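# Move shelf box to desk and clear aisle cartons

## Task

Bring the small cardboard box from the shelving at the far end of the aisle and leave it resting directly on the desk surface (not on top of any carton). Also shift every empty carton lying on the aisle floor fully outside the aisle. Everything must stay in place without the robot holding it, and the robot must end upright, neither tipped nor fallen.

## Robot and tools

ROBOT. A Hello Robot Stretch 3 with a single arm. It has a two-wheel differential base (0.33 m long, 0.34 m wide), a lift carrying the arm up a mast, and a telescoping arm that sticks out to the robot's right. The base cannot slide sideways, so moving the gripper forward or back means driving the base. Turning in place pivots about the point between the drive wheels, 0.05 m behind the front edge. Stowed (arm in, wrist folded), a turn sweeps a radius of 0.28 m; an unfolded, level wrist reaches past that.

FRAMES. Base frame: origin on the floor between the drive wheels, x forward, y left, z up. hand_pose is reported in it, at the fingertip closing point. Odometry frame is the base frame where the scene began; heading is positive to the left, -3.142 to 3.142.

TOOL execute_actions(actions). actions is a list run in order; an empty list only returns the current state and images. Any invalid action or out-of-range number rejects the entire call and nothing new runs. Each action may contain:
- robot: one command, a list (queue) of up to 8 commands run in sequence, or {"stop": true}, which brakes everything and clears the queue.
- steps: integer 1 to 450 control steps at 30 per second (default 1). {"steps": n} alone simply waits.
- until: an early-exit condition, only with steps.
A command may hold base, joints and contact_limits; base and joints start together and keep going across later actions. A queue item may also be {"pause_s": s}, s up to 15 seconds.

base takes exactly one key, both relative offsets from wherever the base is when that command begins: translate_m in metres (positive forward, magnitude at most 1) or rotate_rad in radians (positive counter-clockwise/left, magnitude at most 3.2).

joints takes absolute targets by name; unnamed joints keep their goals. Ranges: lift_m 0 to 1.1 (arm height on mast, m); arm_m 0 to 0.52 (extension, m); wrist_yaw_rad -1.345 to 4.42 (0 along the arm, positive toward the front, 3.0 folded over the base); wrist_pitch_rad -1.57 to 0.451 (negative tips fingers down); wrist_roll_rad -2.911 to 2.911 (0 fingers side by side); gripper_m -0.089 to 0.179 (larger is wider; actual fingertip gap is about 0.007 m less near closed, 0.025 m less wide open, zero under 0.007); head_pan_rad -3.953 to 1.73 (positive left, -1.57 looks along the arm); head_tilt_rad -1.53 to 0.419 (negative looks down).

contact_limits: {"arm_m": e}, e a motor effort percentage 1 to 100, stops that arm motion when effort hits about e (-e when retracting). Lower is gentler; too low halts immediately. It persists until the next arm_m command.

until: {"robot": {...}} with fields such as base_status, queue, queue_left, refusals, x, y, heading, translate_m, rotate_rad, or a joint's reading, _goal or _status. Numbers use [op, value] with =, !=, <, <=, >, >=; statuses take a word or ["!=", "moving"]. {"robot": {"status": "ended"}} fires once nothing is moving and no queue runs (e.g. steps 450 with that). {"any": {"status": "ended"}} fires when any one motion or the queue finishes. Avoid waiting for exact equality; goals finish within tolerance.

A new command overrides at once: named joints retarget, the older queue's remainder is discarded. Queued commands advance only after the previous one ends done (off_target also accepted for base and gripper_m); other endings drop the rest.

TOOL zoom_image(camera, region): camera is head_camera, nav_camera or wrist_camera; region [x0, y0, x1, y1] in that image's pixels from the top-left, no bigger than 504 by 504. Gives a closer look at the latest frame.

TOOL finished_scene(scene): pass the current scene's integer number. Irreversible; first let all motion end, since the final hold ends with braking.

RESULTS. Each execute_actions reply is a snapshot with images from all cameras. base_status shows progress like (translate_m done of goal). joint_goals, joint_status (moving, done, off_target, contact_stop, time_out, stopped, not_commanded, torque_fault), measured_speeds, motor_effort (percent, peak in brackets; positive pushes toward higher values; noisy with fixed biases), refusals/queue/queue_left, base_odometry, turned_by_wheels/turned_by_imu, base_tilt (degrees, forward and right positive, ~4 degree bias). lidar_m lists 12 distances for 30-degree sectors starting straight ahead and going counter-clockwise (4th left, 7th behind, 10th right), in a plane 0.17 m up; - means nothing seen. wrist_depth_mm and head_depth_mm are 7x7 grids of median depth in mm. robot.on_its_own appears when the robot altered a goal, a joint is slack or off, an effort at rest is abnormal, or the base leans. Lines starting refused: or dropped: flag failed goals (counted from 0); replaced: is only informative.

SPEED. Full base speed (0.30 m/s, 1.9 rad/s) needs lift_m under 0.30, arm_m under 0.03 and wrist_yaw_rad over 2.54; otherwise 0.10 m/s and 0.63 rad/s.

GRIPPER. To grasp, command a value narrower than the object; smaller squeezes more, but overly hard squeezes get reduced and can let things slip. Release by opening at least 0.02 beyond the contact value. Neither reading nor done proves a grasp; check images.

WRIST SAFETY. Fold (yaw 3.0) or unfold only with lift_m 0.32 to 0.95, pitch -0.4, roll near 0; once folded, lift may drop to 0.25. With yaw below -0.4, keep pitch at -0.5 or lower.

CONTACT AND TIPPING. Lift and arm halt on firm contact (contact_stop) and go slack until recommanded. Base, wrist and head do not stop; they keep pushing, and wrist servos may shut off for 10 s (torque_fault). Pushing against something fixed with the gripper above roughly 0.45 m, pushing again after a contact_stop, or driving while the gripper is caught on something immovable can topple the robot; backing into furniture is riskiest. If tilt appears, reverse the last move in small steps, free the gripper, and drop lift_m to about 0.2. Avoid drops, slams, hard hits and objects falling. Loose objects may occasionally get nudged by outside forces.

Each tool is called after "Emit:" as a command line: name --argument value for each argument, lists and objects as JSON in quotes; but a table of rows of numbers goes row by row, as --pt "numbers of a row", without its own name.

## Session

Emit:
execute_actions --actions '[]'

Scene clock: 0.00 s.
robot.base_odometry: x=+0.000 y=+0.000 heading=+0.000 (m, m, rad; robot's odometry frame)
robot.turned_by_wheels: +0.000 (rad since the last result)
robot.turned_by_imu: +0.000 (rad since the last result)
robot.base_tilt: forward=-0.7 right=+2.7 (deg)
robot.lidar_m: 0.96 1.44 1.61 2.17 2.87 2.84 1.35 0.90 1.42 1.16 0.91 0.90
robot.head_depth_mm: 873 865 856 850 842 835 830 / 936 925 918 910 900 894 887 / 985 977 966 957 948 943 932 / 1075 1066 1058 1049 1040 1027 1008 / 1177 1165 1151 1139 1128 1103 1105 / 1299 1277 1262 1247 1235 1207 1211 / 1445 1405 1400 1384 1360 1336 1329
robot.base_status: not_commanded
robot.joint_positions: lift_m=+0.549 arm_m=+0.002 wrist_yaw_rad=+3.077 wrist_pitch_rad=-0.625 wrist_roll_rad=+0.008 gripper_m=+0.037 head_pan_rad=-0.002 head_tilt_rad=-0.017
robot.joint_goals: lift_m=+0.549 arm_m=+0.002 wrist_yaw_rad=+3.077 wrist_pitch_rad=-0.625 wrist_roll_rad=+0.008 gripper_m=+0.037 head_pan_rad=-0.002 head_tilt_rad=-0.017
robot.joint_status: lift_m=not_commanded arm_m=not_commanded wrist_yaw_rad=not_commanded wrist_pitch_rad=not_commanded wrist_roll_rad=not_commanded gripper_m=not_commanded head_pan_rad=not_commanded head_tilt_rad=not_commanded
robot.measured_speeds: translate_m=+0.000 rotate_rad=+0.000 lift_m=+0.000 arm_m=+0.000 wrist_yaw_rad=+0.000 wrist_pitch_rad=+0.000 wrist_roll_rad=+0.000 head_pan_rad=+0.000 head_tilt_rad=+0.000
robot: refusals=0 queue=idle queue_left=0
robot.motor_effort: left_wheel=+2 right_wheel=+1 lift_m=+28 arm_m=-1 wrist_yaw_rad=+1 wrist_pitch_rad=+3 wrist_roll_rad=+0 gripper_m=+0 head_pan_rad=+0 head_tilt_rad=+2 (%)
robot.hand_pose: x=-0.0088 y=+0.0461 z=+0.5183 quat_wxyz=(+0.240, +0.682, +0.195, +0.663) (m; robot's base frame)
robot.wrist_depth_mm: - - - - - - - / - - - - - - - / - - - - - - - / 928 903 893 965 973 919 988 / 788 805 792 830 792 813 796 / 696 700 - 714 715 725 717 / 613 625 - 639 634 629 625
pictures: head_camera (sideways: a quarter turn clockwise sets it upright), nav_camera (sideways: a quarter turn counterclockwise sets it upright), wrist_camera
Images, in order (width x height): head_camera 896x504, nav_camera 672x504, wrist_camera 644x364.

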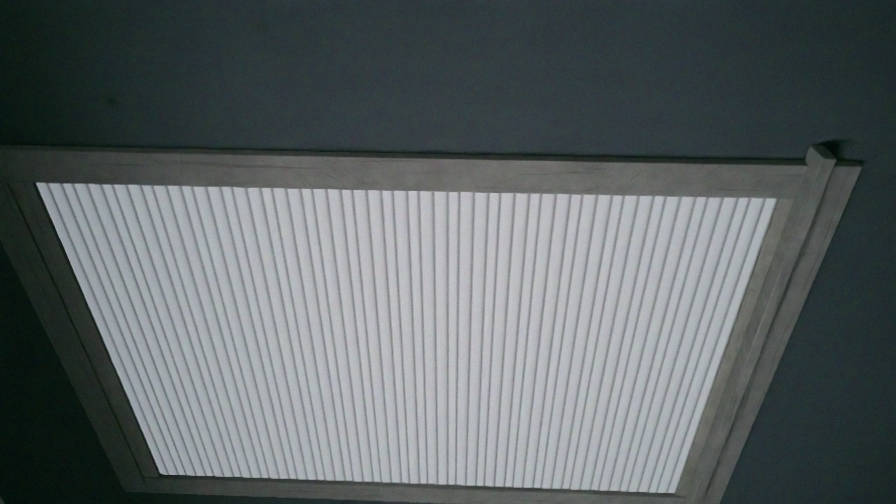

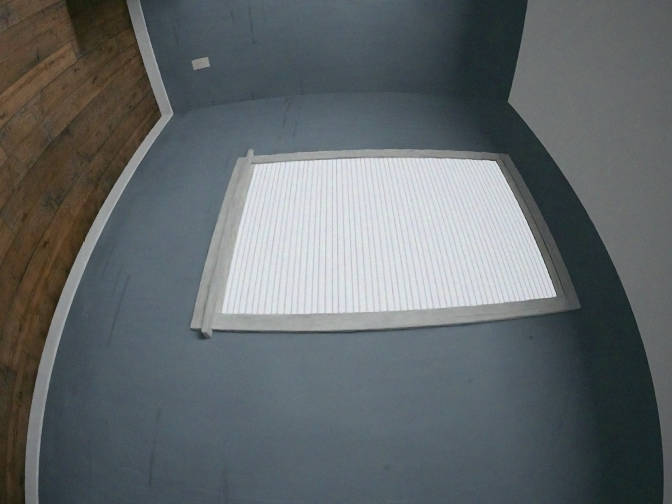

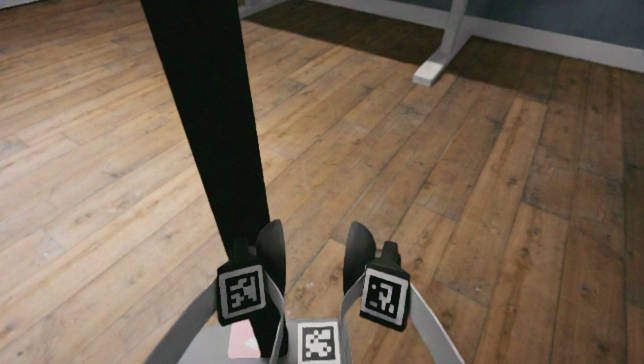

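Emit:
execute_actions --actions '[{"robot":{"joints":{"head_pan_rad":1.7,"head_tilt_rad":-0.6,"lift_m":0.27,"wrist_pitch_rad":-0.4}},"steps":450,"until":{"robot":{"status":"ended"}}}]'

Emit:
execute_actions --actions '[{"robot":{"joints":{"head_pan_rad":-2.9}},"steps":450,"until":{"robot":{"status":"ended"}}}]'

Scene clock: 6.77 s.
robot.base_odometry: x=+0.000 y=+0.000 heading=+0.000 (m, m, rad; robot's odometry frame)
robot.turned_by_wheels: +0.000 (rad since the last result)
robot.turned_by_imu: +0.001 (rad since the last result)
robot.base_tilt: forward=-0.6 right=+2.7 (deg)
robot.lidar_m: 0.97 1.45 1.62 2.17 2.87 2.83 1.35 0.90 1.42 1.16 0.91 0.90
robot.head_depth_mm: 1828 1939 1704 2218 1877 1505 1258 / 1952 2105 1689 2377 1873 1495 1257 / 2118 2286 1951 2471 1869 1492 1250 / 2310 2469 2125 2432 1850 1490 1244 / 2533 2809 3056 2463 1842 1483 1240 / 2810 3018 3270 2454 1841 1483 1253 / 2669 2854 3099 2493 - - -
robot.base_status: not_commanded
robot.joint_positions: lift_m=+0.271 arm_m=+0.002 wrist_yaw_rad=+3.077 wrist_pitch_rad=-0.419 wrist_roll_rad=+0.008 gripper_m=+0.037 head_pan_rad=+1.693 head_tilt_rad=-0.592
robot.joint_goals: lift_m=+0.270 arm_m=+0.002 wrist_yaw_rad=+3.077 wrist_pitch_rad=-0.400 wrist_roll_rad=+0.008 gripper_m=+0.037 head_pan_rad=+1.700 head_tilt_rad=-0.600
robot.joint_status: lift_m=done arm_m=not_commanded wrist_yaw_rad=not_commanded wrist_pitch_rad=done wrist_roll_rad=not_commanded gripper_m=not_commanded head_pan_rad=done head_tilt_rad=done
robot.measured_speeds: translate_m=+0.000 rotate_rad=+0.000 lift_m=+0.000 arm_m=+0.000 wrist_yaw_rad=+0.000 wrist_pitch_rad=+0.000 wrist_roll_rad=+0.000 head_pan_rad=+0.000 head_tilt_rad=+0.000
robot: refusals=0 queue=done queue_left=0
robot.motor_effort: left_wheel=+1(1) right_wheel=+0(1) lift_m=+15(29) arm_m=+0(1) wrist_yaw_rad=+1(0) wrist_pitch_rad=+5(5) wrist_roll_rad=+0(0) gripper_m=+0(1) head_pan_rad=+3(24) head_tilt_rad=-4(38) (%)
robot.hand_pose: x=-0.0068 y=+0.0766 z=+0.2829 quat_wxyz=(+0.170, +0.698, +0.124, +0.684) (m; robot's base frame)
robot.wrist_depth_mm: - - - - - - - / - - - - - - - / 965 950 - - - - - / 707 750 743 729 746 747 774 / 581 584 - 610 609 594 607 / 477 511 - - 518 496 501 / 430 - - - 424 434 443
pictures: head_camera (sideways: a quarter turn clockwise sets it upright), nav_camera (sideways: a quarter turn counterclockwise sets it upright), wrist_camera
camera_calibration (this result's frames):
head_camera: T_world_to_cam=[[0.0859696, -0.521231, -0.849075, 1.11949], [-0.990997, -0.132535, -0.0189784, 0.0359053], [-0.10264, 0.843062, -0.527932, 0.642283], [0, 0, 0, 1]] pos_world=[0.00526437, 0.0467851, 1.29029]
nav_camera: T_world_to_cam=[[-0.0342353, 0.572269, 0.819351, -1.02346], [0.993474, 0.108739, -0.0344374, 0.0896775], [-0.108803, 0.812825, -0.572257, 0.703138], [0, 0, 0, 1]] pos_world=[-0.0476269, 0.00441232, 1.24403]
wrist_camera: T_world_to_cam=[[0.998378, -0.054706, 0.0157843, 0.00177221], [-0.0152308, -0.523718, -0.851756, 0.322665], [0.0548627, 0.850134, -0.523701, 0.252508], [0, 0, 0, 1]] pos_world=[-0.0107081, -0.0455831, 0.407043]
Images, in order (width x height): head_camera 896x504, nav_camera 672x504, wrist_camera 644x364.

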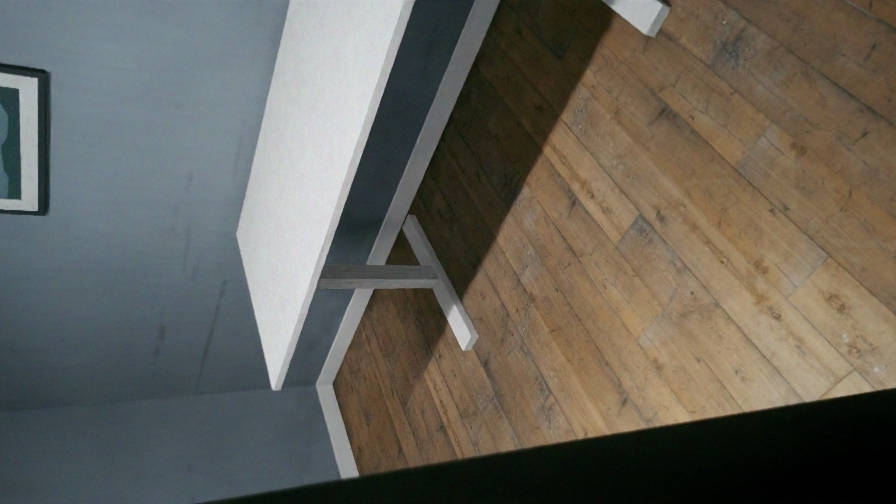

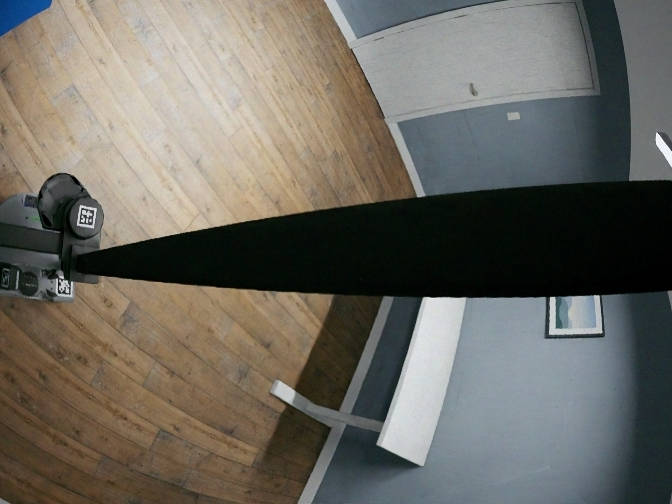

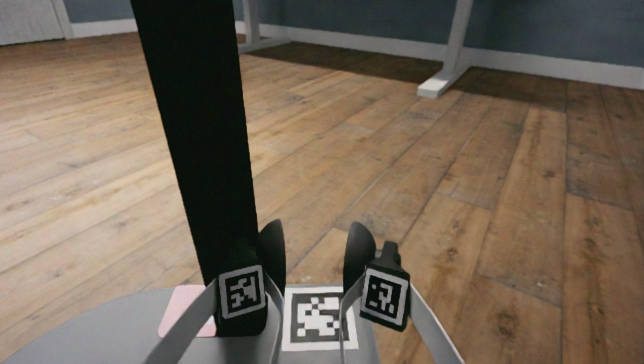

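Scene clock: 9.53 s.
robot.base_odometry: x=+0.000 y=+0.000 heading=+0.000 (m, m, rad; robot's odometry frame)
robot.turned_by_wheels: +0.000 (rad since the last result)
robot.turned_by_imu: +0.001 (rad since the last result)
robot.base_tilt: forward=-0.7 right=+2.7 (deg)
robot.lidar_m: 0.97 1.44 1.62 2.16 2.87 2.83 1.35 0.90 1.42 1.16 0.91 0.90
robot.head_depth_mm: 1300 1413 1623 1928 1887 1502 1257 / 1844 1887 1898 1757 1867 1505 1257 / 1999 2089 1841 2049 1809 1493 1247 / 1900 2028 2054 2234 1761 1494 1243 / 871 951 1045 1170 1321 1440 1243 / 812 880 960 1060 1186 1342 1237 / 761 821 890 977 1078 1249 1234
robot.base_status: not_commanded
robot.joint_positions: lift_m=+0.271 arm_m=+0.002 wrist_yaw_rad=+3.077 wrist_pitch_rad=-0.419 wrist_roll_rad=+0.008 gripper_m=+0.037 head_pan_rad=-2.893 head_tilt_rad=-0.593
robot.joint_goals: lift_m=+0.270 arm_m=+0.002 wrist_yaw_rad=+3.077 wrist_pitch_rad=-0.400 wrist_roll_rad=+0.008 gripper_m=+0.037 head_pan_rad=-2.900 head_tilt_rad=-0.600
robot.joint_status: lift_m=done arm_m=not_commanded wrist_yaw_rad=not_commanded wrist_pitch_rad=done wrist_roll_rad=not_commanded gripper_m=not_commanded head_pan_rad=done head_tilt_rad=done
robot.measured_speeds: translate_m=+0.000 rotate_rad=+0.000 lift_m=+0.000 arm_m=+0.000 wrist_yaw_rad=+0.000 wrist_pitch_rad=+0.000 wrist_roll_rad=+0.000 head_pan_rad=+0.000 head_tilt_rad=+0.000
robot: refusals=0 queue=done queue_left=0
robot.motor_effort: left_wheel=+1(1) right_wheel=+1(0) lift_m=+15(15) arm_m=+0(1) wrist_yaw_rad=+0(0) wrist_pitch_rad=+6(5) wrist_roll_rad=+0(0) gripper_m=+0(1) head_pan_rad=-2(27) head_tilt_rad=-3(4) (%)
robot.hand_pose: x=-0.0068 y=+0.0766 z=+0.2829 quat_wxyz=(+0.170, +0.698, +0.124, +0.684) (m; robot's base frame)
robot.wrist_depth_mm: - - - - - - - / - - - - - - - / 961 960 - - - - - / 713 721 742 735 779 783 776 / 577 567 - 620 588 592 605 / 493 500 - - 509 508 508 / 418 - - - 433 429 439
pictures: head_camera (sideways: a quarter turn clockwise sets it upright), nav_camera (sideways: a quarter turn counterclockwise sets it upright), wrist_camera
camera_calibration (this result's frames):
head_camera: T_world_to_cam=[[0.506349, 0.151231, -0.848964, 1.11678], [0.256784, -0.966283, -0.0189762, 0.0282909], [-0.823209, -0.208392, -0.52811, 0.64691], [0, 0, 0, 1]] pos_world=[-0.0402015, -0.00674417, 1.29028]
nav_camera: T_world_to_cam=[[-0.563513, -0.106364, 0.819231, -1.02007], [-0.233481, 0.971751, -0.0344346, 0.0971584], [-0.792427, -0.21068, -0.572428, 0.707532], [0, 0, 0, 1]] pos_world=[0.00852847, -0.0538506, 1.24403]
wrist_camera: T_world_to_cam=[[0.998378, -0.0547058, 0.0157843, 0.00177225], [-0.0152307, -0.523718, -0.851756, 0.322665], [0.0548625, 0.850134, -0.523701, 0.252508], [0, 0, 0, 1]] pos_world=[-0.0107082, -0.0455831, 0.407043]
Images, in order (width x height): head_camera 896x504, nav_camera 672x504, wrist_camera 644x364.

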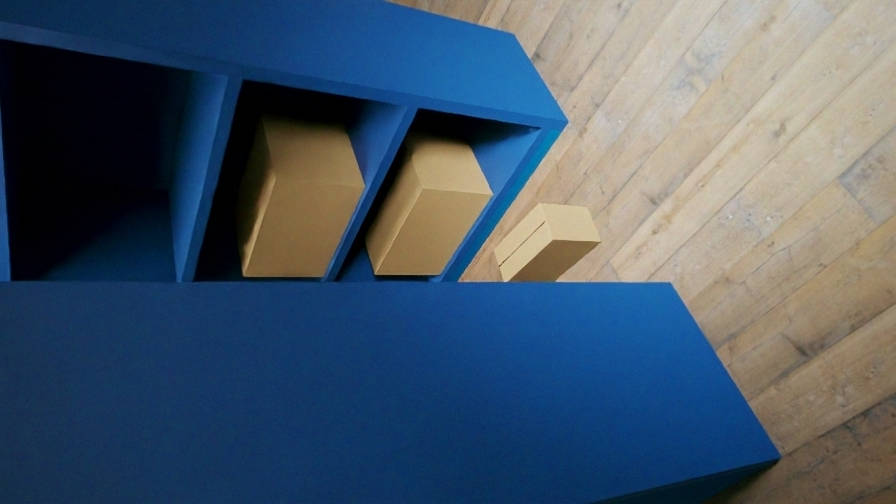

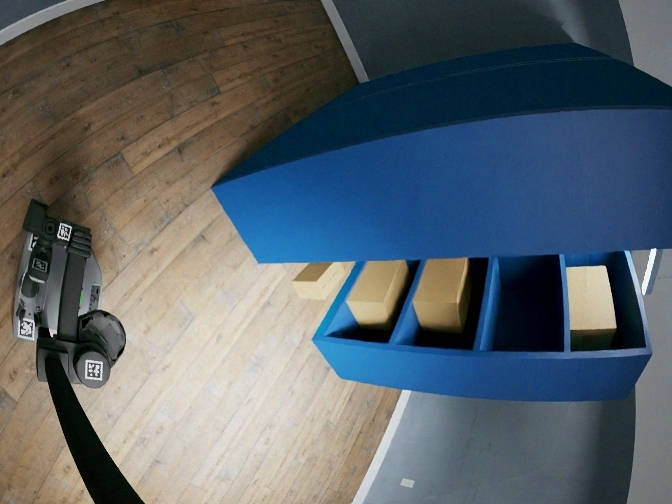

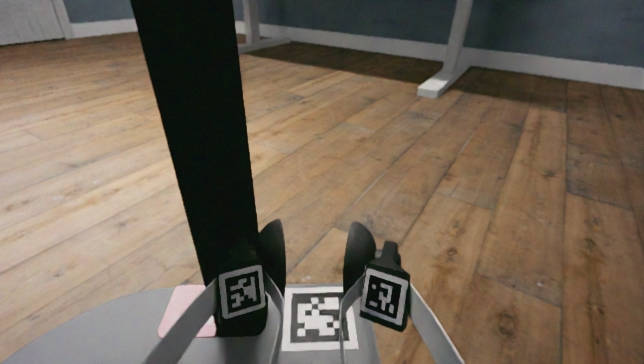

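Emit:
execute_actions --actions '[{"robot":[{"base":{"rotate_rad":2.69},"joints":{"head_pan_rad":0}},{"base":{"translate_m":0.965}},{"base":{"rotate_rad":1.405}}],"steps":450,"until":{"robot":{"status":"ended"}}}]'

Scene clock: 24.47 s.
robot.base_odometry: x=-0.868 y=+0.421 heading=-2.188 (m, m, rad; robot's odometry frame)
robot.turned_by_wheels: +4.095 (rad since the last result)
robot.turned_by_imu: +4.129 (rad since the last result)
robot.base_tilt: forward=-0.7 right=+2.7 (deg)
robot.lidar_m: 0.81 0.75 1.90 1.85 1.93 1.85 2.19 1.84 1.95 1.90 0.97 0.77
robot.head_depth_mm: 1290 1397 1164 1184 1085 1010 1172 / 2046 1714 1565 1550 1489 1423 1227 / 2146 2345 2556 2381 1878 1495 1249 / 2132 2328 2598 2480 1685 1288 1243 / 2103 2311 2450 2246 1857 1494 1239 / 1306 1369 1577 1512 1361 1364 1209 / 1261 846 854 1268 897 1010 1171
robot.base_status: done (rotate_rad +1.4049 of +1.4050)
robot.joint_positions: lift_m=+0.271 arm_m=+0.002 wrist_yaw_rad=+3.077 wrist_pitch_rad=-0.419 wrist_roll_rad=+0.008 gripper_m=+0.037 head_pan_rad=-0.007 head_tilt_rad=-0.594
robot.joint_goals: lift_m=+0.270 arm_m=+0.002 wrist_yaw_rad=+3.077 wrist_pitch_rad=-0.400 wrist_roll_rad=+0.008 gripper_m=+0.037 head_pan_rad=+0.000 head_tilt_rad=-0.600
robot.joint_status: lift_m=done arm_m=not_commanded wrist_yaw_rad=not_commanded wrist_pitch_rad=done wrist_roll_rad=not_commanded gripper_m=not_commanded head_pan_rad=done head_tilt_rad=done
robot.measured_speeds: translate_m=+0.000 rotate_rad=+0.000 lift_m=+0.000 arm_m=+0.000 wrist_yaw_rad=+0.000 wrist_pitch_rad=+0.000 wrist_roll_rad=+0.000 head_pan_rad=+0.000 head_tilt_rad=+0.000
robot: refusals=0 queue=done queue_left=0
robot.motor_effort: left_wheel=-1(10) right_wheel=+3(12) lift_m=+15(15) arm_m=-1(1) wrist_yaw_rad=-1(0) wrist_pitch_rad=+5(5) wrist_roll_rad=+0(0) gripper_m=+0(0) head_pan_rad=+2(25) head_tilt_rad=-2(3) (%)
robot.hand_pose: x=-0.0068 y=+0.0766 z=+0.2830 quat_wxyz=(+0.170, +0.698, +0.124, +0.684) (m; robot's base frame)
robot.wrist_depth_mm: - - - - - - - / - - - - - - - / 960 942 - - - - 803 / 733 731 747 747 737 772 747 / 584 581 - 620 606 610 604 / 480 508 - - 500 499 518 / 433 - - - 430 428 430
pictures: head_camera (sideways: a quarter turn clockwise sets it upright), nav_camera (sideways: a quarter turn counterclockwise sets it upright), wrist_camera
camera_calibration (this result's frames):
head_camera: T_world_to_cam=[[-0.529005, -0.0182075, -0.848423, 1.12239], [-0.00399573, 0.999812, -0.018965, 0.029867], [0.848609, -0.0066425, -0.528979, 0.637842], [0, 0, 0, 1]] pos_world=[0.0525896, -0.00518869, 1.29023]
nav_camera: T_world_to_cam=[[0.572929, -0.0396614, 0.818645, -1.02624], [-0.019987, -0.999208, -0.0344213, 0.0958387], [0.819361, 0.00335869, -0.573267, 0.698791], [0, 0, 0, 1]] pos_world=[0.0173147, 0.0527137, 1.24402]
wrist_camera: T_world_to_cam=[[0.998377, -0.0547116, 0.0157872, 0.00176759], [-0.0152116, -0.523413, -0.851944, 0.322756], [0.0548745, 0.850321, -0.523395, 0.252449], [0, 0, 0, 1]] pos_world=[-0.0107081, -0.0456314, 0.407073]
Images, in order (width x height): head_camera 896x504, nav_camera 672x504, wrist_camera 644x364.

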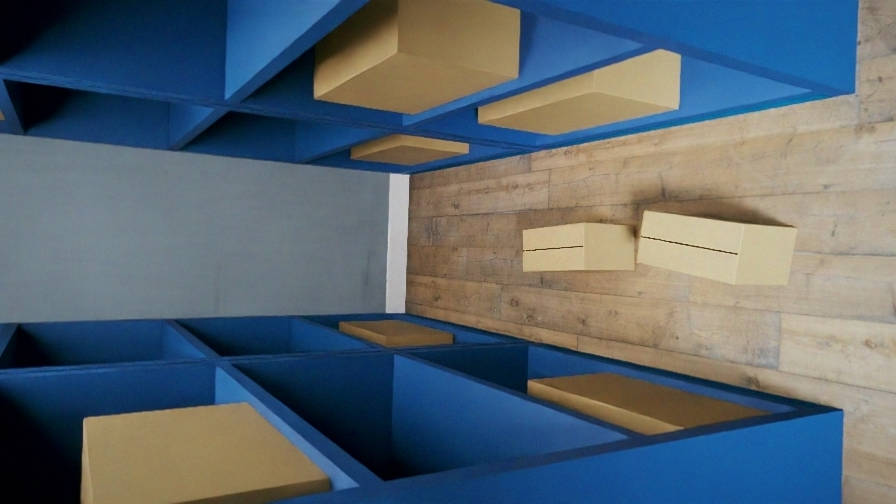

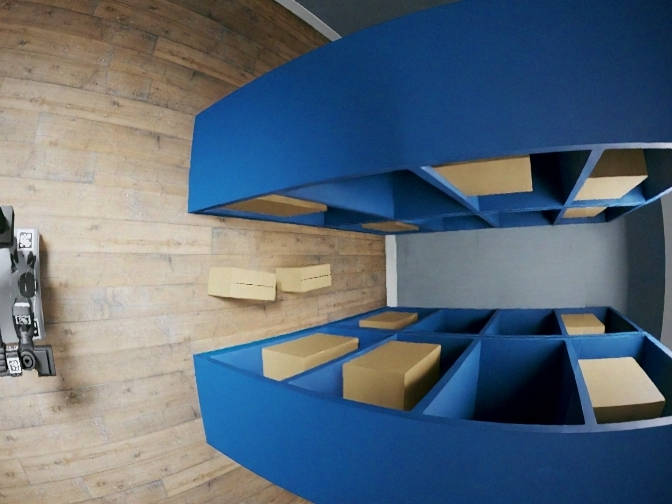

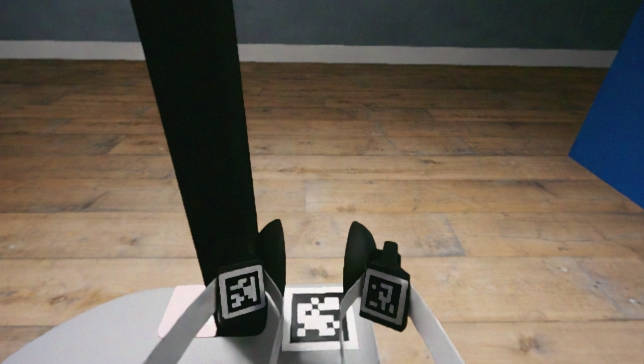

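Emit:
execute_actions --actions '[{"robot":[{"base":{"translate_m":0.42}},{"base":{"rotate_rad":1.545},"joints":{"head_pan_rad":-1.57,"head_tilt_rad":-1.1,"lift_m":0.5}},{"joints":{"wrist_yaw_rad":0,"gripper_m":0.179}},{"joints":{"wrist_pitch_rad":-0.8}}],"steps":450,"until":{"robot":{"status":"ended"}}}]'

Scene clock: 40.00 s.
robot.base_odometry: x=-1.111 y=+0.079 heading=-0.644 (m, m, rad; robot's odometry frame)
robot.turned_by_wheels: +1.545 (rad since the last result)
robot.turned_by_imu: +1.563 (rad since the last result)
robot.base_tilt: forward=-0.6 right=+2.7 (deg)
robot.lidar_m: 1.83 1.91 2.25 2.27 2.24 1.98 1.91 0.44 0.72 0.39 0.39 0.40
robot.head_depth_mm: 1101 1092 1041 1139 1246 1163 1092 / 1718 1729 1549 1428 1300 1195 1103 / 2021 1916 1681 1472 1318 - - / 2026 1931 1601 1446 1169 - - / 1945 1848 1642 1462 1311 1184 1087 / 1149 1198 1482 1282 1248 1185 1081 / 1094 1112 966 866 882 1166 1080
robot.base_status: done (rotate_rad +1.5449 of +1.5450)
robot.joint_positions: lift_m=+0.499 arm_m=+0.002 wrist_yaw_rad=+0.003 wrist_pitch_rad=-0.806 wrist_roll_rad=+0.008 gripper_m=+0.179 head_pan_rad=-1.563 head_tilt_rad=-1.087
robot.joint_goals: lift_m=+0.500 arm_m=+0.002 wrist_yaw_rad=+0.000 wrist_pitch_rad=-0.800 wrist_roll_rad=+0.008 gripper_m=+0.179 head_pan_rad=-1.570 head_tilt_rad=-1.100
robot.joint_status: lift_m=done arm_m=not_commanded wrist_yaw_rad=done wrist_pitch_rad=done wrist_roll_rad=not_commanded gripper_m=done head_pan_rad=done head_tilt_rad=done
robot.measured_speeds: translate_m=+0.000 rotate_rad=+0.000 lift_m=+0.000 arm_m=+0.000 wrist_yaw_rad=+0.000 wrist_pitch_rad=+0.000 wrist_roll_rad=+0.000 head_pan_rad=+0.000 head_tilt_rad=+0.000
robot: refusals=0 queue=done queue_left=0
robot.motor_effort: left_wheel=-1(10) right_wheel=+3(9) lift_m=+39(43) arm_m=-2(1) wrist_yaw_rad=-2(3) wrist_pitch_rad=+2(6) wrist_roll_rad=+0(0) gripper_m=+0(92) head_pan_rad=-2(25) head_tilt_rad=-6(36) (%)
robot.hand_pose: x=-0.0211 y=-0.3072 z=+0.4365 quat_wxyz=(+0.648, +0.277, -0.652, -0.278) (m; robot's base frame)
robot.wrist_depth_mm: 451 515 923 - - 608 466 / 392 522 863 723 904 613 447 / 366 540 802 750 816 613 524 / 364 535 734 520 760 617 617 / 362 555 654 452 643 580 572 / 416 559 585 474 586 604 520 / 384 515 537 525 544 535 333
pictures: head_camera (sideways: a quarter turn clockwise sets it upright), nav_camera (sideways: a quarter turn counterclockwise sets it upright), wrist_camera
camera_calibration (this result's frames):
head_camera: T_world_to_cam=[[-0.0286584, 0.867284, -0.496988, 0.661365], [0.999584, 0.0264229, -0.01153, 0.0140557], [0.00313208, -0.497112, -0.867681, 1.0835], [0, 0, 0, 1]] pos_world=[0.00151019, -0.0353448, 1.26898]
nav_camera: T_world_to_cam=[[-0.0287076, -0.89268, 0.449775, -0.541927], [-0.999509, 0.0199796, -0.0241412, 0.0884111], [0.012564, -0.450248, -0.892815, 1.11925], [0, 0, 0, 1]] pos_world=[0.058748, 0.0184054, 1.24516]
wrist_camera: T_world_to_cam=[[-0.999787, -0.017459, 0.0110487, -0.0360688], [-0.0206131, 0.806346, -0.591084, 0.547019], [0.00141071, -0.591186, -0.806534, 0.339595], [0, 0, 0, 1]] pos_world=[-0.0252644, -0.240953, 0.597628]
Images, in order (width x height): head_camera 896x504, nav_camera 672x504, wrist_camera 644x364.

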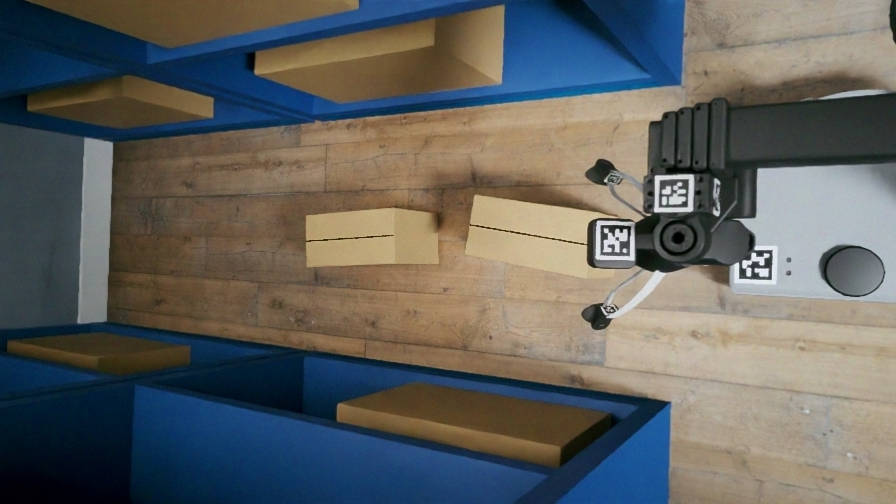

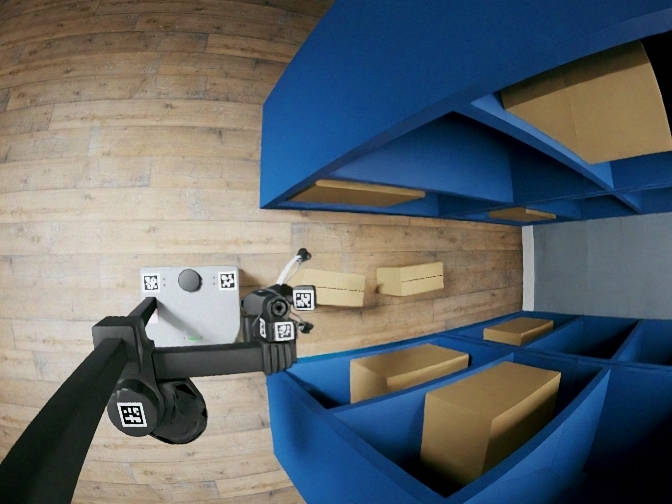

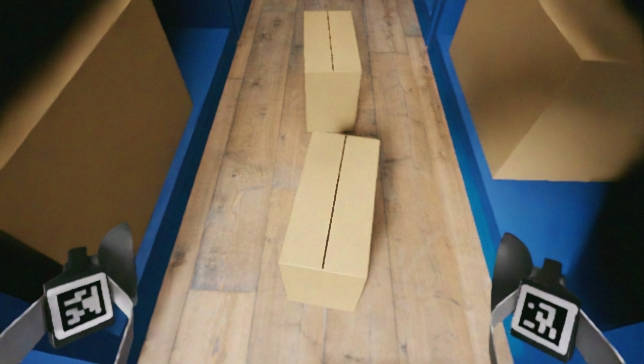

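Emit:
execute_actions --actions '[{"robot":[{"base":{"translate_m":-0.018},"joints":{"wrist_pitch_rad":-1.5,"wrist_yaw_rad":-0.17,"arm_m":0.33,"lift_m":0.4}}],"steps":450,"until":{"robot":{"status":"ended"}}}]'

Scene clock: 49.20 s.
robot.base_odometry: x=-1.126 y=+0.090 heading=-0.644 (m, m, rad; robot's odometry frame)
robot.turned_by_wheels: +0.000 (rad since the last result)
robot.turned_by_imu: +0.001 (rad since the last result)
robot.base_tilt: forward=-0.6 right=+2.7 (deg)
robot.lidar_m: 1.86 1.92 2.26 2.30 2.23 1.96 1.90 0.43 0.72 0.39 0.40 0.40
robot.head_depth_mm: 1050 1034 985 1128 1226 1165 1095 / 1681 1622 1508 1390 1285 1194 1106 / 2029 1939 1674 1514 1300 1203 - / 2022 1924 1602 1419 1163 1202 - / 1977 1879 1660 1471 1307 1183 1083 / 1188 1319 1526 1350 1267 1181 1079 / 1093 1113 964 894 965 1160 1078
robot.base_status: done (translate_m -0.0180 of -0.0180)
robot.joint_positions: lift_m=+0.401 arm_m=+0.330 wrist_yaw_rad=-0.169 wrist_pitch_rad=-1.495 wrist_roll_rad=+0.008 gripper_m=+0.179 head_pan_rad=-1.563 head_tilt_rad=-1.087
robot.joint_goals: lift_m=+0.400 arm_m=+0.330 wrist_yaw_rad=-0.170 wrist_pitch_rad=-1.500 wrist_roll_rad=+0.008 gripper_m=+0.179 head_pan_rad=-1.570 head_tilt_rad=-1.100
robot.joint_status: lift_m=done arm_m=done wrist_yaw_rad=done wrist_pitch_rad=done wrist_roll_rad=not_commanded gripper_m=done head_pan_rad=done head_tilt_rad=done
robot.measured_speeds: translate_m=+0.000 rotate_rad=+0.000 lift_m=+0.000 arm_m=+0.000 wrist_yaw_rad=+0.000 wrist_pitch_rad=+0.000 wrist_roll_rad=+0.000 head_pan_rad=+0.000 head_tilt_rad=+0.000
robot: refusals=0 queue=done queue_left=0
robot.motor_effort: left_wheel=-1(7) right_wheel=+3(4) lift_m=+15(40) arm_m=+6(5) wrist_yaw_rad=+0(1) wrist_pitch_rad=-2(1) wrist_roll_rad=+0(0) gripper_m=+0(0) head_pan_rad=-2(3) head_tilt_rad=-6(6) (%)
robot.hand_pose: x=-0.0208 y=-0.4699 z=+0.2819 quat_wxyz=(+0.474, +0.433, -0.559, -0.525) (m; robot's base frame)
robot.wrist_depth_mm: 403 436 429 257 430 424 351 / 395 426 437 257 432 428 357 / 383 438 439 262 434 438 359 / 376 445 442 263 445 443 370 / 372 448 446 265 445 444 374 / 354 461 447 272 447 452 372 / 384 454 465 460 455 465 368
pictures: head_camera (sideways: a quarter turn clockwise sets it upright), nav_camera (sideways: a quarter turn counterclockwise sets it upright), wrist_camera
camera_calibration (this result's frames):
head_camera: T_world_to_cam=[[-0.028481, 0.86729, -0.496988, 0.661364], [0.99959, 0.0262185, -0.01153, 0.0140557], [0.00303044, -0.497113, -0.867681, 1.0835], [0, 0, 0, 1]] pos_world=[0.00150296, -0.0353438, 1.26898]
nav_camera: T_world_to_cam=[[-0.0288901, -0.892674, 0.449776, -0.541926], [-0.999505, 0.0201839, -0.0241412, 0.0884111], [0.012472, -0.45025, -0.892815, 1.11925], [0, 0, 0, 1]] pos_world=[0.0587517, 0.0183947, 1.24516]
wrist_camera: T_world_to_cam=[[-0.988641, 0.150294, -0.000536676, 0.0454042], [0.150027, 0.987084, 0.0561878, 0.492829], [0.00897444, 0.0554691, -0.99842, 0.476791], [0, 0, 0, 1]] pos_world=[-0.0333281, -0.519735, 0.448371]
Images, in order (width x height): head_camera 896x504, nav_camera 672x504, wrist_camera 644x364.

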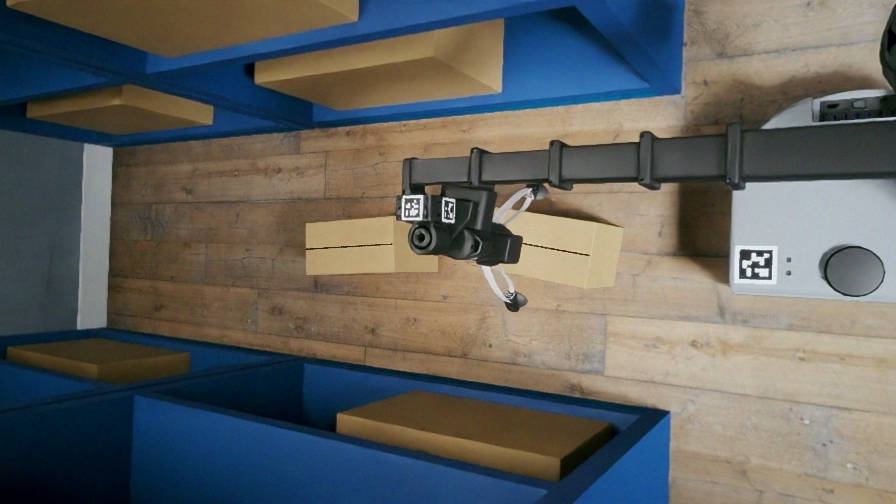

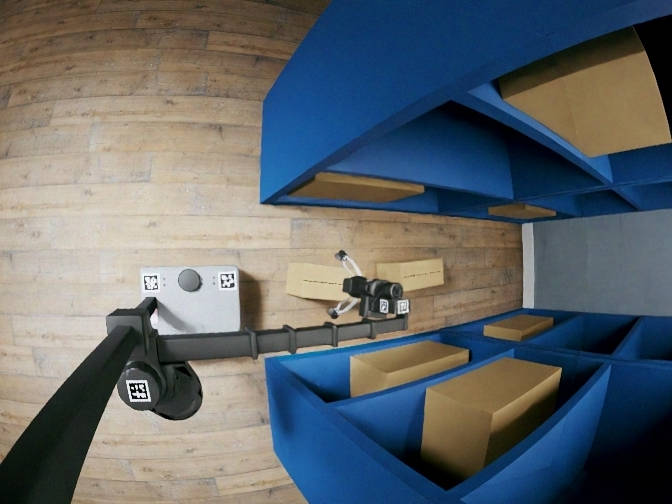

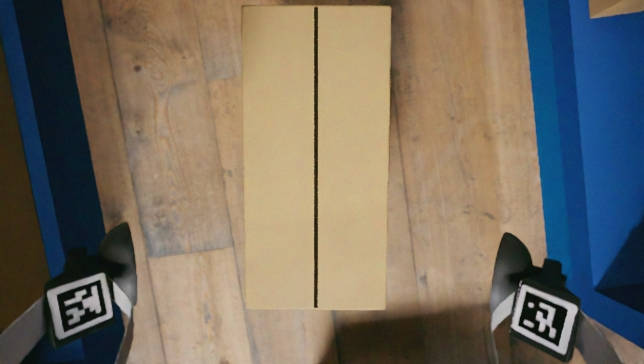

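Centre is about 5 cm further.

Emit:
execute_actions --actions '[{"robot":[{"joints":{"arm_m":0.375}},{"joints":{"lift_m":0.245}},{"joints":{"gripper_m":0.07}},{"joints":{"lift_m":0.4}},{"joints":{"arm_m":0.06}},{"base":{"rotate_rad":1.8}},{"joints":{"arm_m":0.5}}],"steps":450,"until":{"robot":{"queue_left":["=",1]}}}]'

Emit:
execute_actions --actions '[{"steps":450,"until":{"robot":{"status":"ended"}}}]'

Scene clock: 64.40 s.
robot.base_odometry: x=-1.126 y=+0.090 heading=-0.644 (m, m, rad; robot's odometry frame)
robot.turned_by_wheels: +0.000 (rad since the last result)
robot.turned_by_imu: +0.003 (rad since the last result)
robot.base_tilt: forward=-0.6 right=+2.7 (deg)
robot.lidar_m: 1.86 1.93 2.26 2.30 2.23 1.97 1.89 0.43 0.17 0.17 0.40 0.40
robot.head_depth_mm: 1049 1038 978 1132 1223 1166 1094 / 1664 1627 1506 1388 1279 1194 1099 / 2017 1942 1668 1475 1331 - - / 2022 1929 1601 1420 1333 899 - / 1984 1868 1664 1463 1313 1182 1079 / 1190 1322 1534 1347 1268 1181 1078 / 1096 1111 965 894 965 1163 1075
robot.base_status: done (translate_m -0.0180 of -0.0180)
robot.joint_positions: lift_m=+0.399 arm_m=+0.060 wrist_yaw_rad=-0.169 wrist_pitch_rad=-1.493 wrist_roll_rad=+0.008 gripper_m=+0.095 head_pan_rad=-1.563 head_tilt_rad=-1.087
robot.joint_goals: lift_m=+0.400 arm_m=+0.060 wrist_yaw_rad=-0.170 wrist_pitch_rad=-1.500 wrist_roll_rad=+0.008 gripper_m=+0.094 head_pan_rad=-1.570 head_tilt_rad=-1.100
robot.joint_status: lift_m=done arm_m=done wrist_yaw_rad=done wrist_pitch_rad=done wrist_roll_rad=not_commanded gripper_m=off_target head_pan_rad=done head_tilt_rad=done
robot.measured_speeds: translate_m=+0.000 rotate_rad=+0.000 lift_m=+0.000 arm_m=+0.000 wrist_yaw_rad=+0.000 wrist_pitch_rad=+0.000 wrist_roll_rad=+0.000 head_pan_rad=+0.000 head_tilt_rad=+0.000
robot: refusals=0 queue=running queue_left=1
robot.on_its_own: gripper_m is held at +0.094, not at your +0.070, by its stall guard, which is still easing
robot.motor_effort: left_wheel=-2(4) right_wheel=+2(8) lift_m=+39(42) arm_m=-7(6) wrist_yaw_rad=-1(1) wrist_pitch_rad=-2(2) wrist_roll_rad=+0(0) gripper_m=-21(99) head_pan_rad=-2(2) head_tilt_rad=-7(6) (%)
robot.hand_pose: x=-0.0209 y=-0.2012 z=+0.2808 quat_wxyz=(+0.474, +0.433, -0.559, -0.524) (m; robot's base frame)
robot.wrist_depth_mm: - 58 57 57 57 56 56 / - 64 64 63 63 63 65 / 355 72 72 71 71 70 440 / 445 82 82 81 81 80 442 / 448 96 95 94 94 96 433 / 453 114 114 113 111 107 453 / 458 462 141 140 138 - 469
pictures: head_camera (sideways: a quarter turn clockwise sets it upright), nav_camera (sideways: a quarter turn counterclockwise sets it upright), wrist_camera
camera_calibration (this result's frames):
head_camera: T_world_to_cam=[[-0.0284716, 0.867309, -0.496955, 0.661321], [0.99959, 0.0262079, -0.0115293, 0.0140547], [0.00302468, -0.497079, -0.8677, 1.08352], [0, 0, 0, 1]] pos_world=[0.00150256, -0.0353425, 1.26898]
nav_camera: T_world_to_cam=[[-0.0288999, -0.892691, 0.449741, -0.541881], [-0.999505, 0.0201959, -0.0241401, 0.0884097], [0.0124667, -0.450216, -0.892833, 1.11927], [0, 0, 0, 1]] pos_world=[0.0587519, 0.0183963, 1.24516]
wrist_camera: T_world_to_cam=[[-0.988635, 0.150334, -0.000500631, 0.00493889], [0.150086, 0.987185, 0.0542123, 0.228285], [0.00864418, 0.053521, -0.998529, 0.460456], [0, 0, 0, 1]] pos_world=[-0.03336, -0.250746, 0.447405]
Images, in order (width x height): head_camera 896x504, nav_camera 672x504, wrist_camera 644x364.

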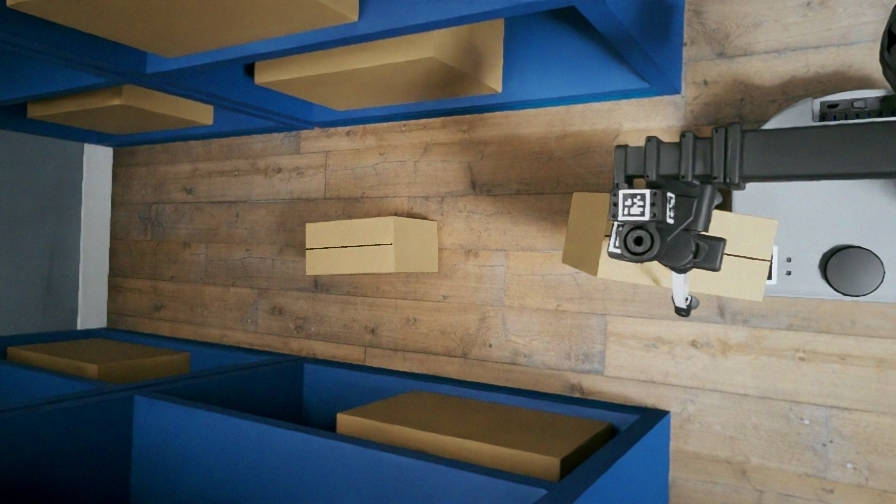

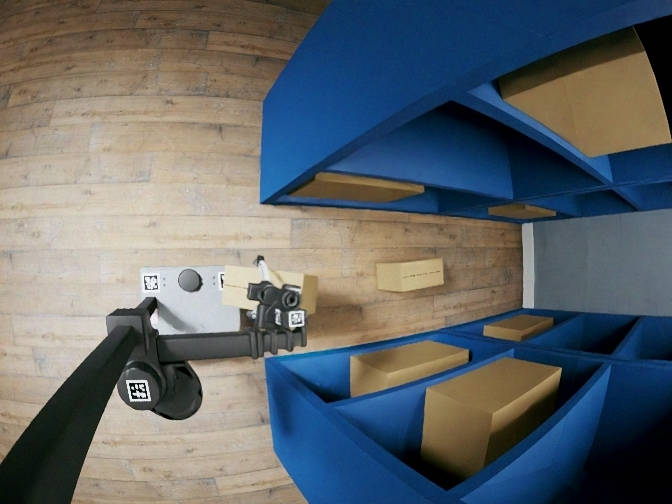

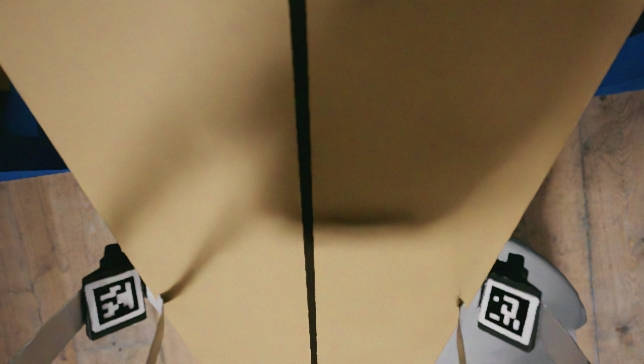

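Scene clock: 72.50 s.
robot.base_odometry: x=-1.126 y=+0.090 heading=+1.156 (m, m, rad; robot's odometry frame)
robot.turned_by_wheels: +1.800 (rad since the last result)
robot.turned_by_imu: +1.814 (rad since the last result)
robot.base_tilt: forward=-0.7 right=+2.7 (deg)
robot.lidar_m: 2.23 2.20 1.90 0.59 0.53 0.72 0.64 0.29 0.30 1.86 2.11 2.27
robot.head_depth_mm: 1673 1877 1676 1475 1097 1079 1094 / 1722 1898 1671 1480 1309 1062 1102 / 1770 1922 1733 1481 1311 1206 - / 1818 1904 1703 1440 1315 1206 - / 1860 1914 1654 1462 1306 1192 1085 / 1916 1904 1652 1461 1302 1180 1079 / 1982 1898 1651 1459 1300 1182 1079
robot.base_status: done (rotate_rad +1.7999 of +1.8000)
robot.joint_positions: lift_m=+0.400 arm_m=+0.500 wrist_yaw_rad=-0.172 wrist_pitch_rad=-1.501 wrist_roll_rad=+0.015 gripper_m=+0.097 head_pan_rad=-1.563 head_tilt_rad=-1.087
robot.joint_goals: lift_m=+0.400 arm_m=+0.500 wrist_yaw_rad=-0.170 wrist_pitch_rad=-1.500 wrist_roll_rad=+0.015 gripper_m=+0.097 head_pan_rad=-1.570 head_tilt_rad=-1.100
robot.joint_status: lift_m=done arm_m=done wrist_yaw_rad=done wrist_pitch_rad=done wrist_roll_rad=not_commanded gripper_m=off_target head_pan_rad=done head_tilt_rad=done
robot.measured_speeds: translate_m=+0.000 rotate_rad=+0.000 lift_m=+0.000 arm_m=+0.000 wrist_yaw_rad=+0.000 wrist_pitch_rad=+0.000 wrist_roll_rad=+0.000 head_pan_rad=+0.000 head_tilt_rad=+0.000
robot: refusals=0 queue=done queue_left=0
robot.on_its_own: gripper_m is held at +0.097, not at your +0.070, by its stall guard, which is not easing now
robot.motor_effort: left_wheel=-1(14) right_wheel=+3(23) lift_m=+35(39) arm_m=+6(7) wrist_yaw_rad=+2(26) wrist_pitch_rad=+0(3) wrist_roll_rad=-2(23) gripper_m=+0(21) head_pan_rad=-2(2) head_tilt_rad=-7(8) (%)
robot.hand_pose: x=-0.0206 y=-0.6383 z=+0.2811 quat_wxyz=(+0.470, +0.432, -0.560, -0.529) (m; robot's base frame)
robot.wrist_depth_mm: 423 421 420 428 421 435 426 / 433 428 425 434 435 425 432 / 440 430 431 441 439 435 431 / 445 445 445 443 446 437 438 / 452 449 439 445 444 445 449 / 456 455 453 454 452 451 456 / 463 461 465 453 466 382 413
pictures: head_camera (sideways: a quarter turn clockwise sets it upright), nav_camera (sideways: a quarter turn counterclockwise sets it upright), wrist_camera
camera_calibration (this result's frames):
head_camera: T_world_to_cam=[[-0.0283478, 0.867506, -0.496618, 0.660882], [0.999594, 0.0260681, -0.0115221, 0.0140453], [0.00295041, -0.496743, -0.867892, 1.08377], [0, 0, 0, 1]] pos_world=[0.00149737, -0.0353291, 1.26897]
nav_camera: T_world_to_cam=[[-0.0290274, -0.892861, 0.449395, -0.54143], [-0.999502, 0.0203496, -0.0241293, 0.0883956], [0.0123991, -0.449872, -0.893007, 1.1195], [0, 0, 0, 1]] pos_world=[0.0587544, 0.0184106, 1.24517]
wrist_camera: T_world_to_cam=[[-0.987067, 0.160304, -0.00108516, 0.0775809], [0.159926, 0.985163, 0.0622722, 0.656378], [0.0110515, 0.0612933, -0.998059, 0.488948], [0, 0, 0, 1]] pos_world=[-0.0337982, -0.689045, 0.447209]
Images, in order (width x height): head_camera 896x504, nav_camera 672x504, wrist_camera 644x364.

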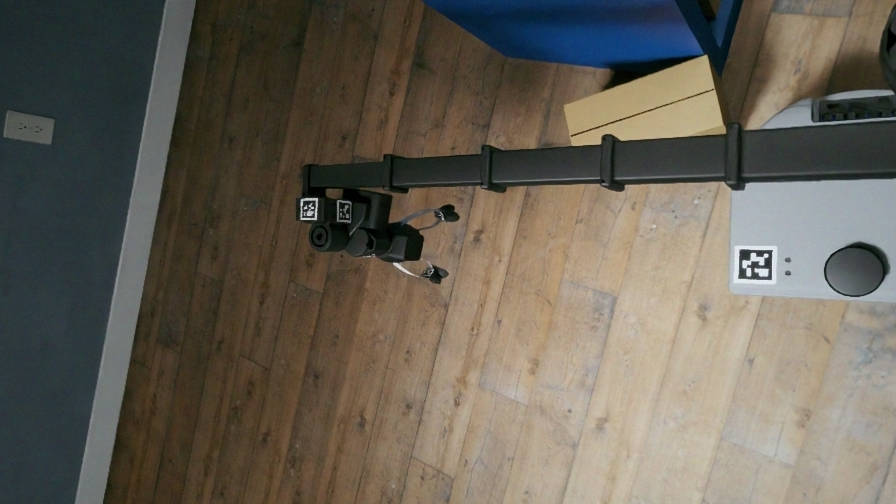

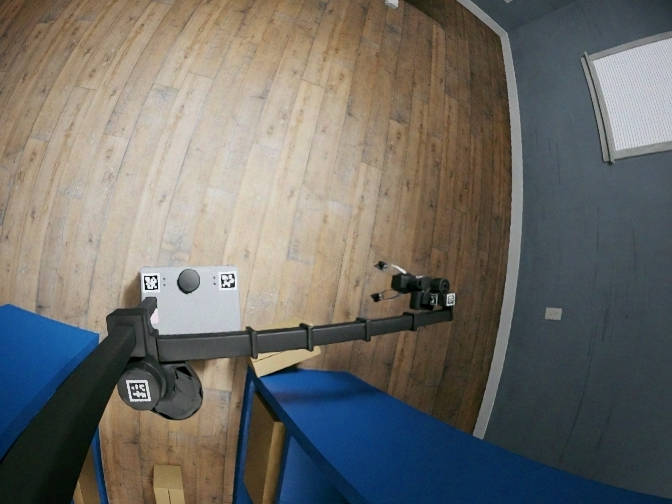

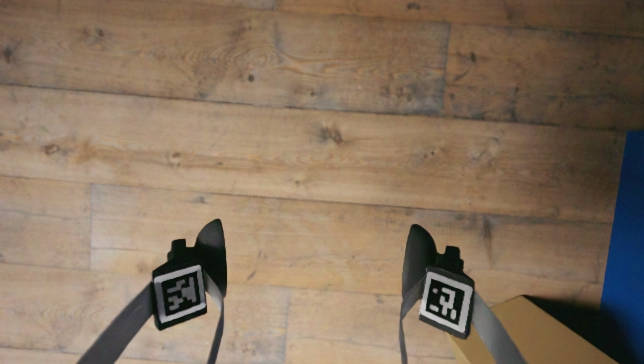

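Emit:
execute_actions --actions '[{"robot":[{"joints":{"arm_m":0,"gripper_m":0.179,"wrist_yaw_rad":0}},{"base":{"rotate_rad":-1.8}},{"base":{"translate_m":0.3}},{"base":{"translate_m":-0.3}},{"joints":{"wrist_pitch_rad":-0.6,"arm_m":0.35,"lift_m":0.2}}],"steps":450,"until":{"robot":{"status":"ended"}}},{"steps":450,"until":{"robot":{"status":"ended"}}}]'

Scene clock: 97.67 s.
robot.base_odometry: x=-1.126 y=+0.090 heading=-0.644 (m, m, rad; robot's odometry frame)
robot.turned_by_wheels: -1.800 (rad since the last result)
robot.turned_by_imu: -2.103 (rad since the last result)
robot.base_tilt: forward=-0.6 right=+2.7 (deg)
robot.lidar_m: 0.42 1.89 2.16 2.19 2.53 2.16 1.86 0.76 0.46 0.77 0.72 0.38
robot.head_depth_mm: 517 495 579 819 1286 1195 1092 / 560 899 976 832 1250 1189 1104 / 851 906 994 1340 1268 1216 - / 1045 1197 1504 1463 1312 1198 - / 1736 1837 1652 1453 1307 1185 1081 / 2059 1901 1446 1433 1306 1182 1081 / 2010 1907 1646 1455 1295 1165 1076
robot.base_status: done (translate_m -0.3000 of -0.3000)
robot.joint_positions: lift_m=+0.201 arm_m=+0.350 wrist_yaw_rad=-0.001 wrist_pitch_rad=-0.616 wrist_roll_rad=+0.013 gripper_m=+0.179 head_pan_rad=-1.564 head_tilt_rad=-1.088
robot.joint_goals: lift_m=+0.200 arm_m=+0.350 wrist_yaw_rad=+0.000 wrist_pitch_rad=-0.600 wrist_roll_rad=+0.013 gripper_m=+0.179 head_pan_rad=-1.570 head_tilt_rad=-1.100
robot.joint_status: lift_m=done arm_m=done wrist_yaw_rad=done wrist_pitch_rad=done wrist_roll_rad=not_commanded gripper_m=done head_pan_rad=done head_tilt_rad=done
robot.measured_speeds: translate_m=+0.000 rotate_rad=+0.000 lift_m=+0.000 arm_m=+0.000 wrist_yaw_rad=+0.000 wrist_pitch_rad=+0.000 wrist_roll_rad=+0.000 head_pan_rad=+0.000 head_tilt_rad=+0.000
robot: refusals=0 queue=done queue_left=0
robot.motor_effort: left_wheel=+3(22) right_wheel=+0(52) lift_m=+15(34) arm_m=+6(5) wrist_yaw_rad=+2(2) wrist_pitch_rad=+4(5) wrist_roll_rad=-1(2) gripper_m=+0(91) head_pan_rad=-2(2) head_tilt_rad=-6(7) (%)
robot.hand_pose: x=-0.0218 y=-0.6897 z=+0.1714 quat_wxyz=(+0.669, +0.213, -0.678, -0.217) (m; robot's base frame)
robot.wrist_depth_mm: 381 855 875 396 201 167 184 / 308 611 671 435 213 191 213 / 328 497 532 416 225 226 253 / 366 426 446 420 256 271 314 / 382 387 386 373 286 295 298 / 339 332 334 337 266 260 262 / 292 301 299 299 240 225 235
pictures: head_camera (sideways: a quarter turn clockwise sets it upright), nav_camera (sideways: a quarter turn counterclockwise sets it upright), wrist_camera
camera_calibration (this result's frames):
head_camera: T_world_to_cam=[[-0.0276686, 0.868025, -0.495749, 0.659746], [0.999614, 0.0252931, -0.0115034, 0.0140209], [0.00255378, -0.495876, -0.868389, 1.08442], [0, 0, 0, 1]] pos_world=[0.00146935, -0.0352925, 1.26893]
nav_camera: T_world_to_cam=[[-0.0297269, -0.893288, 0.448501, -0.540261], [-0.999486, 0.0211601, -0.0241015, 0.0883592], [0.0120392, -0.448987, -0.893457, 1.12009], [0, 0, 0, 1]] pos_world=[0.0587685, 0.018426, 1.24519]
wrist_camera: T_world_to_cam=[[-0.999923, -0.00810385, 0.00935965, -0.0337579], [-0.012373, 0.680295, -0.732834, 0.636288], [-0.000428554, -0.732893, -0.680343, -0.219781], [0, 0, 0, 1]] pos_world=[-0.0259767, -0.594214, 0.317083]
Images, in order (width x height): head_camera 896x504, nav_camera 672x504, wrist_camera 644x364.

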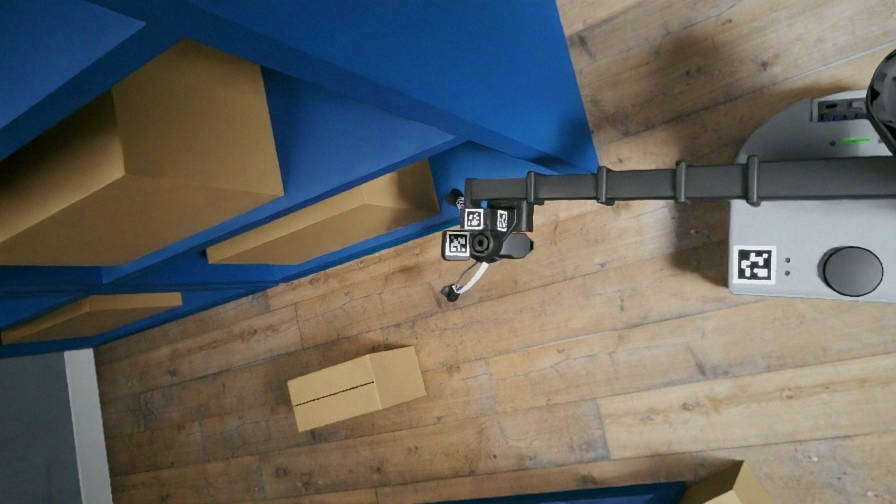

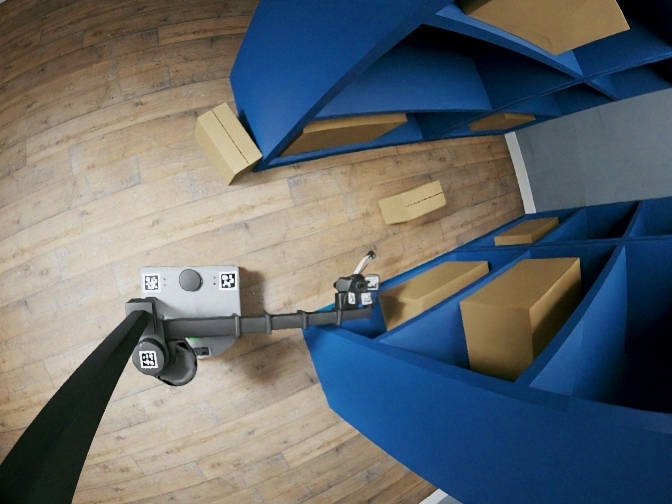

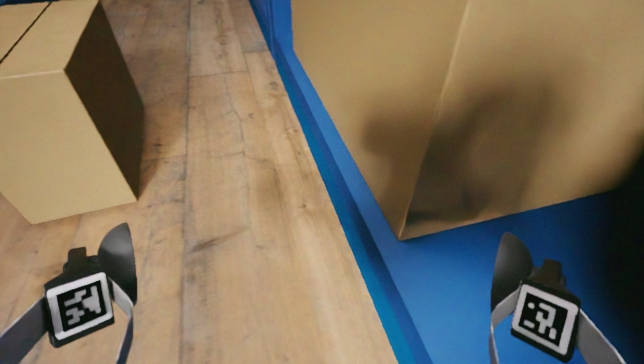

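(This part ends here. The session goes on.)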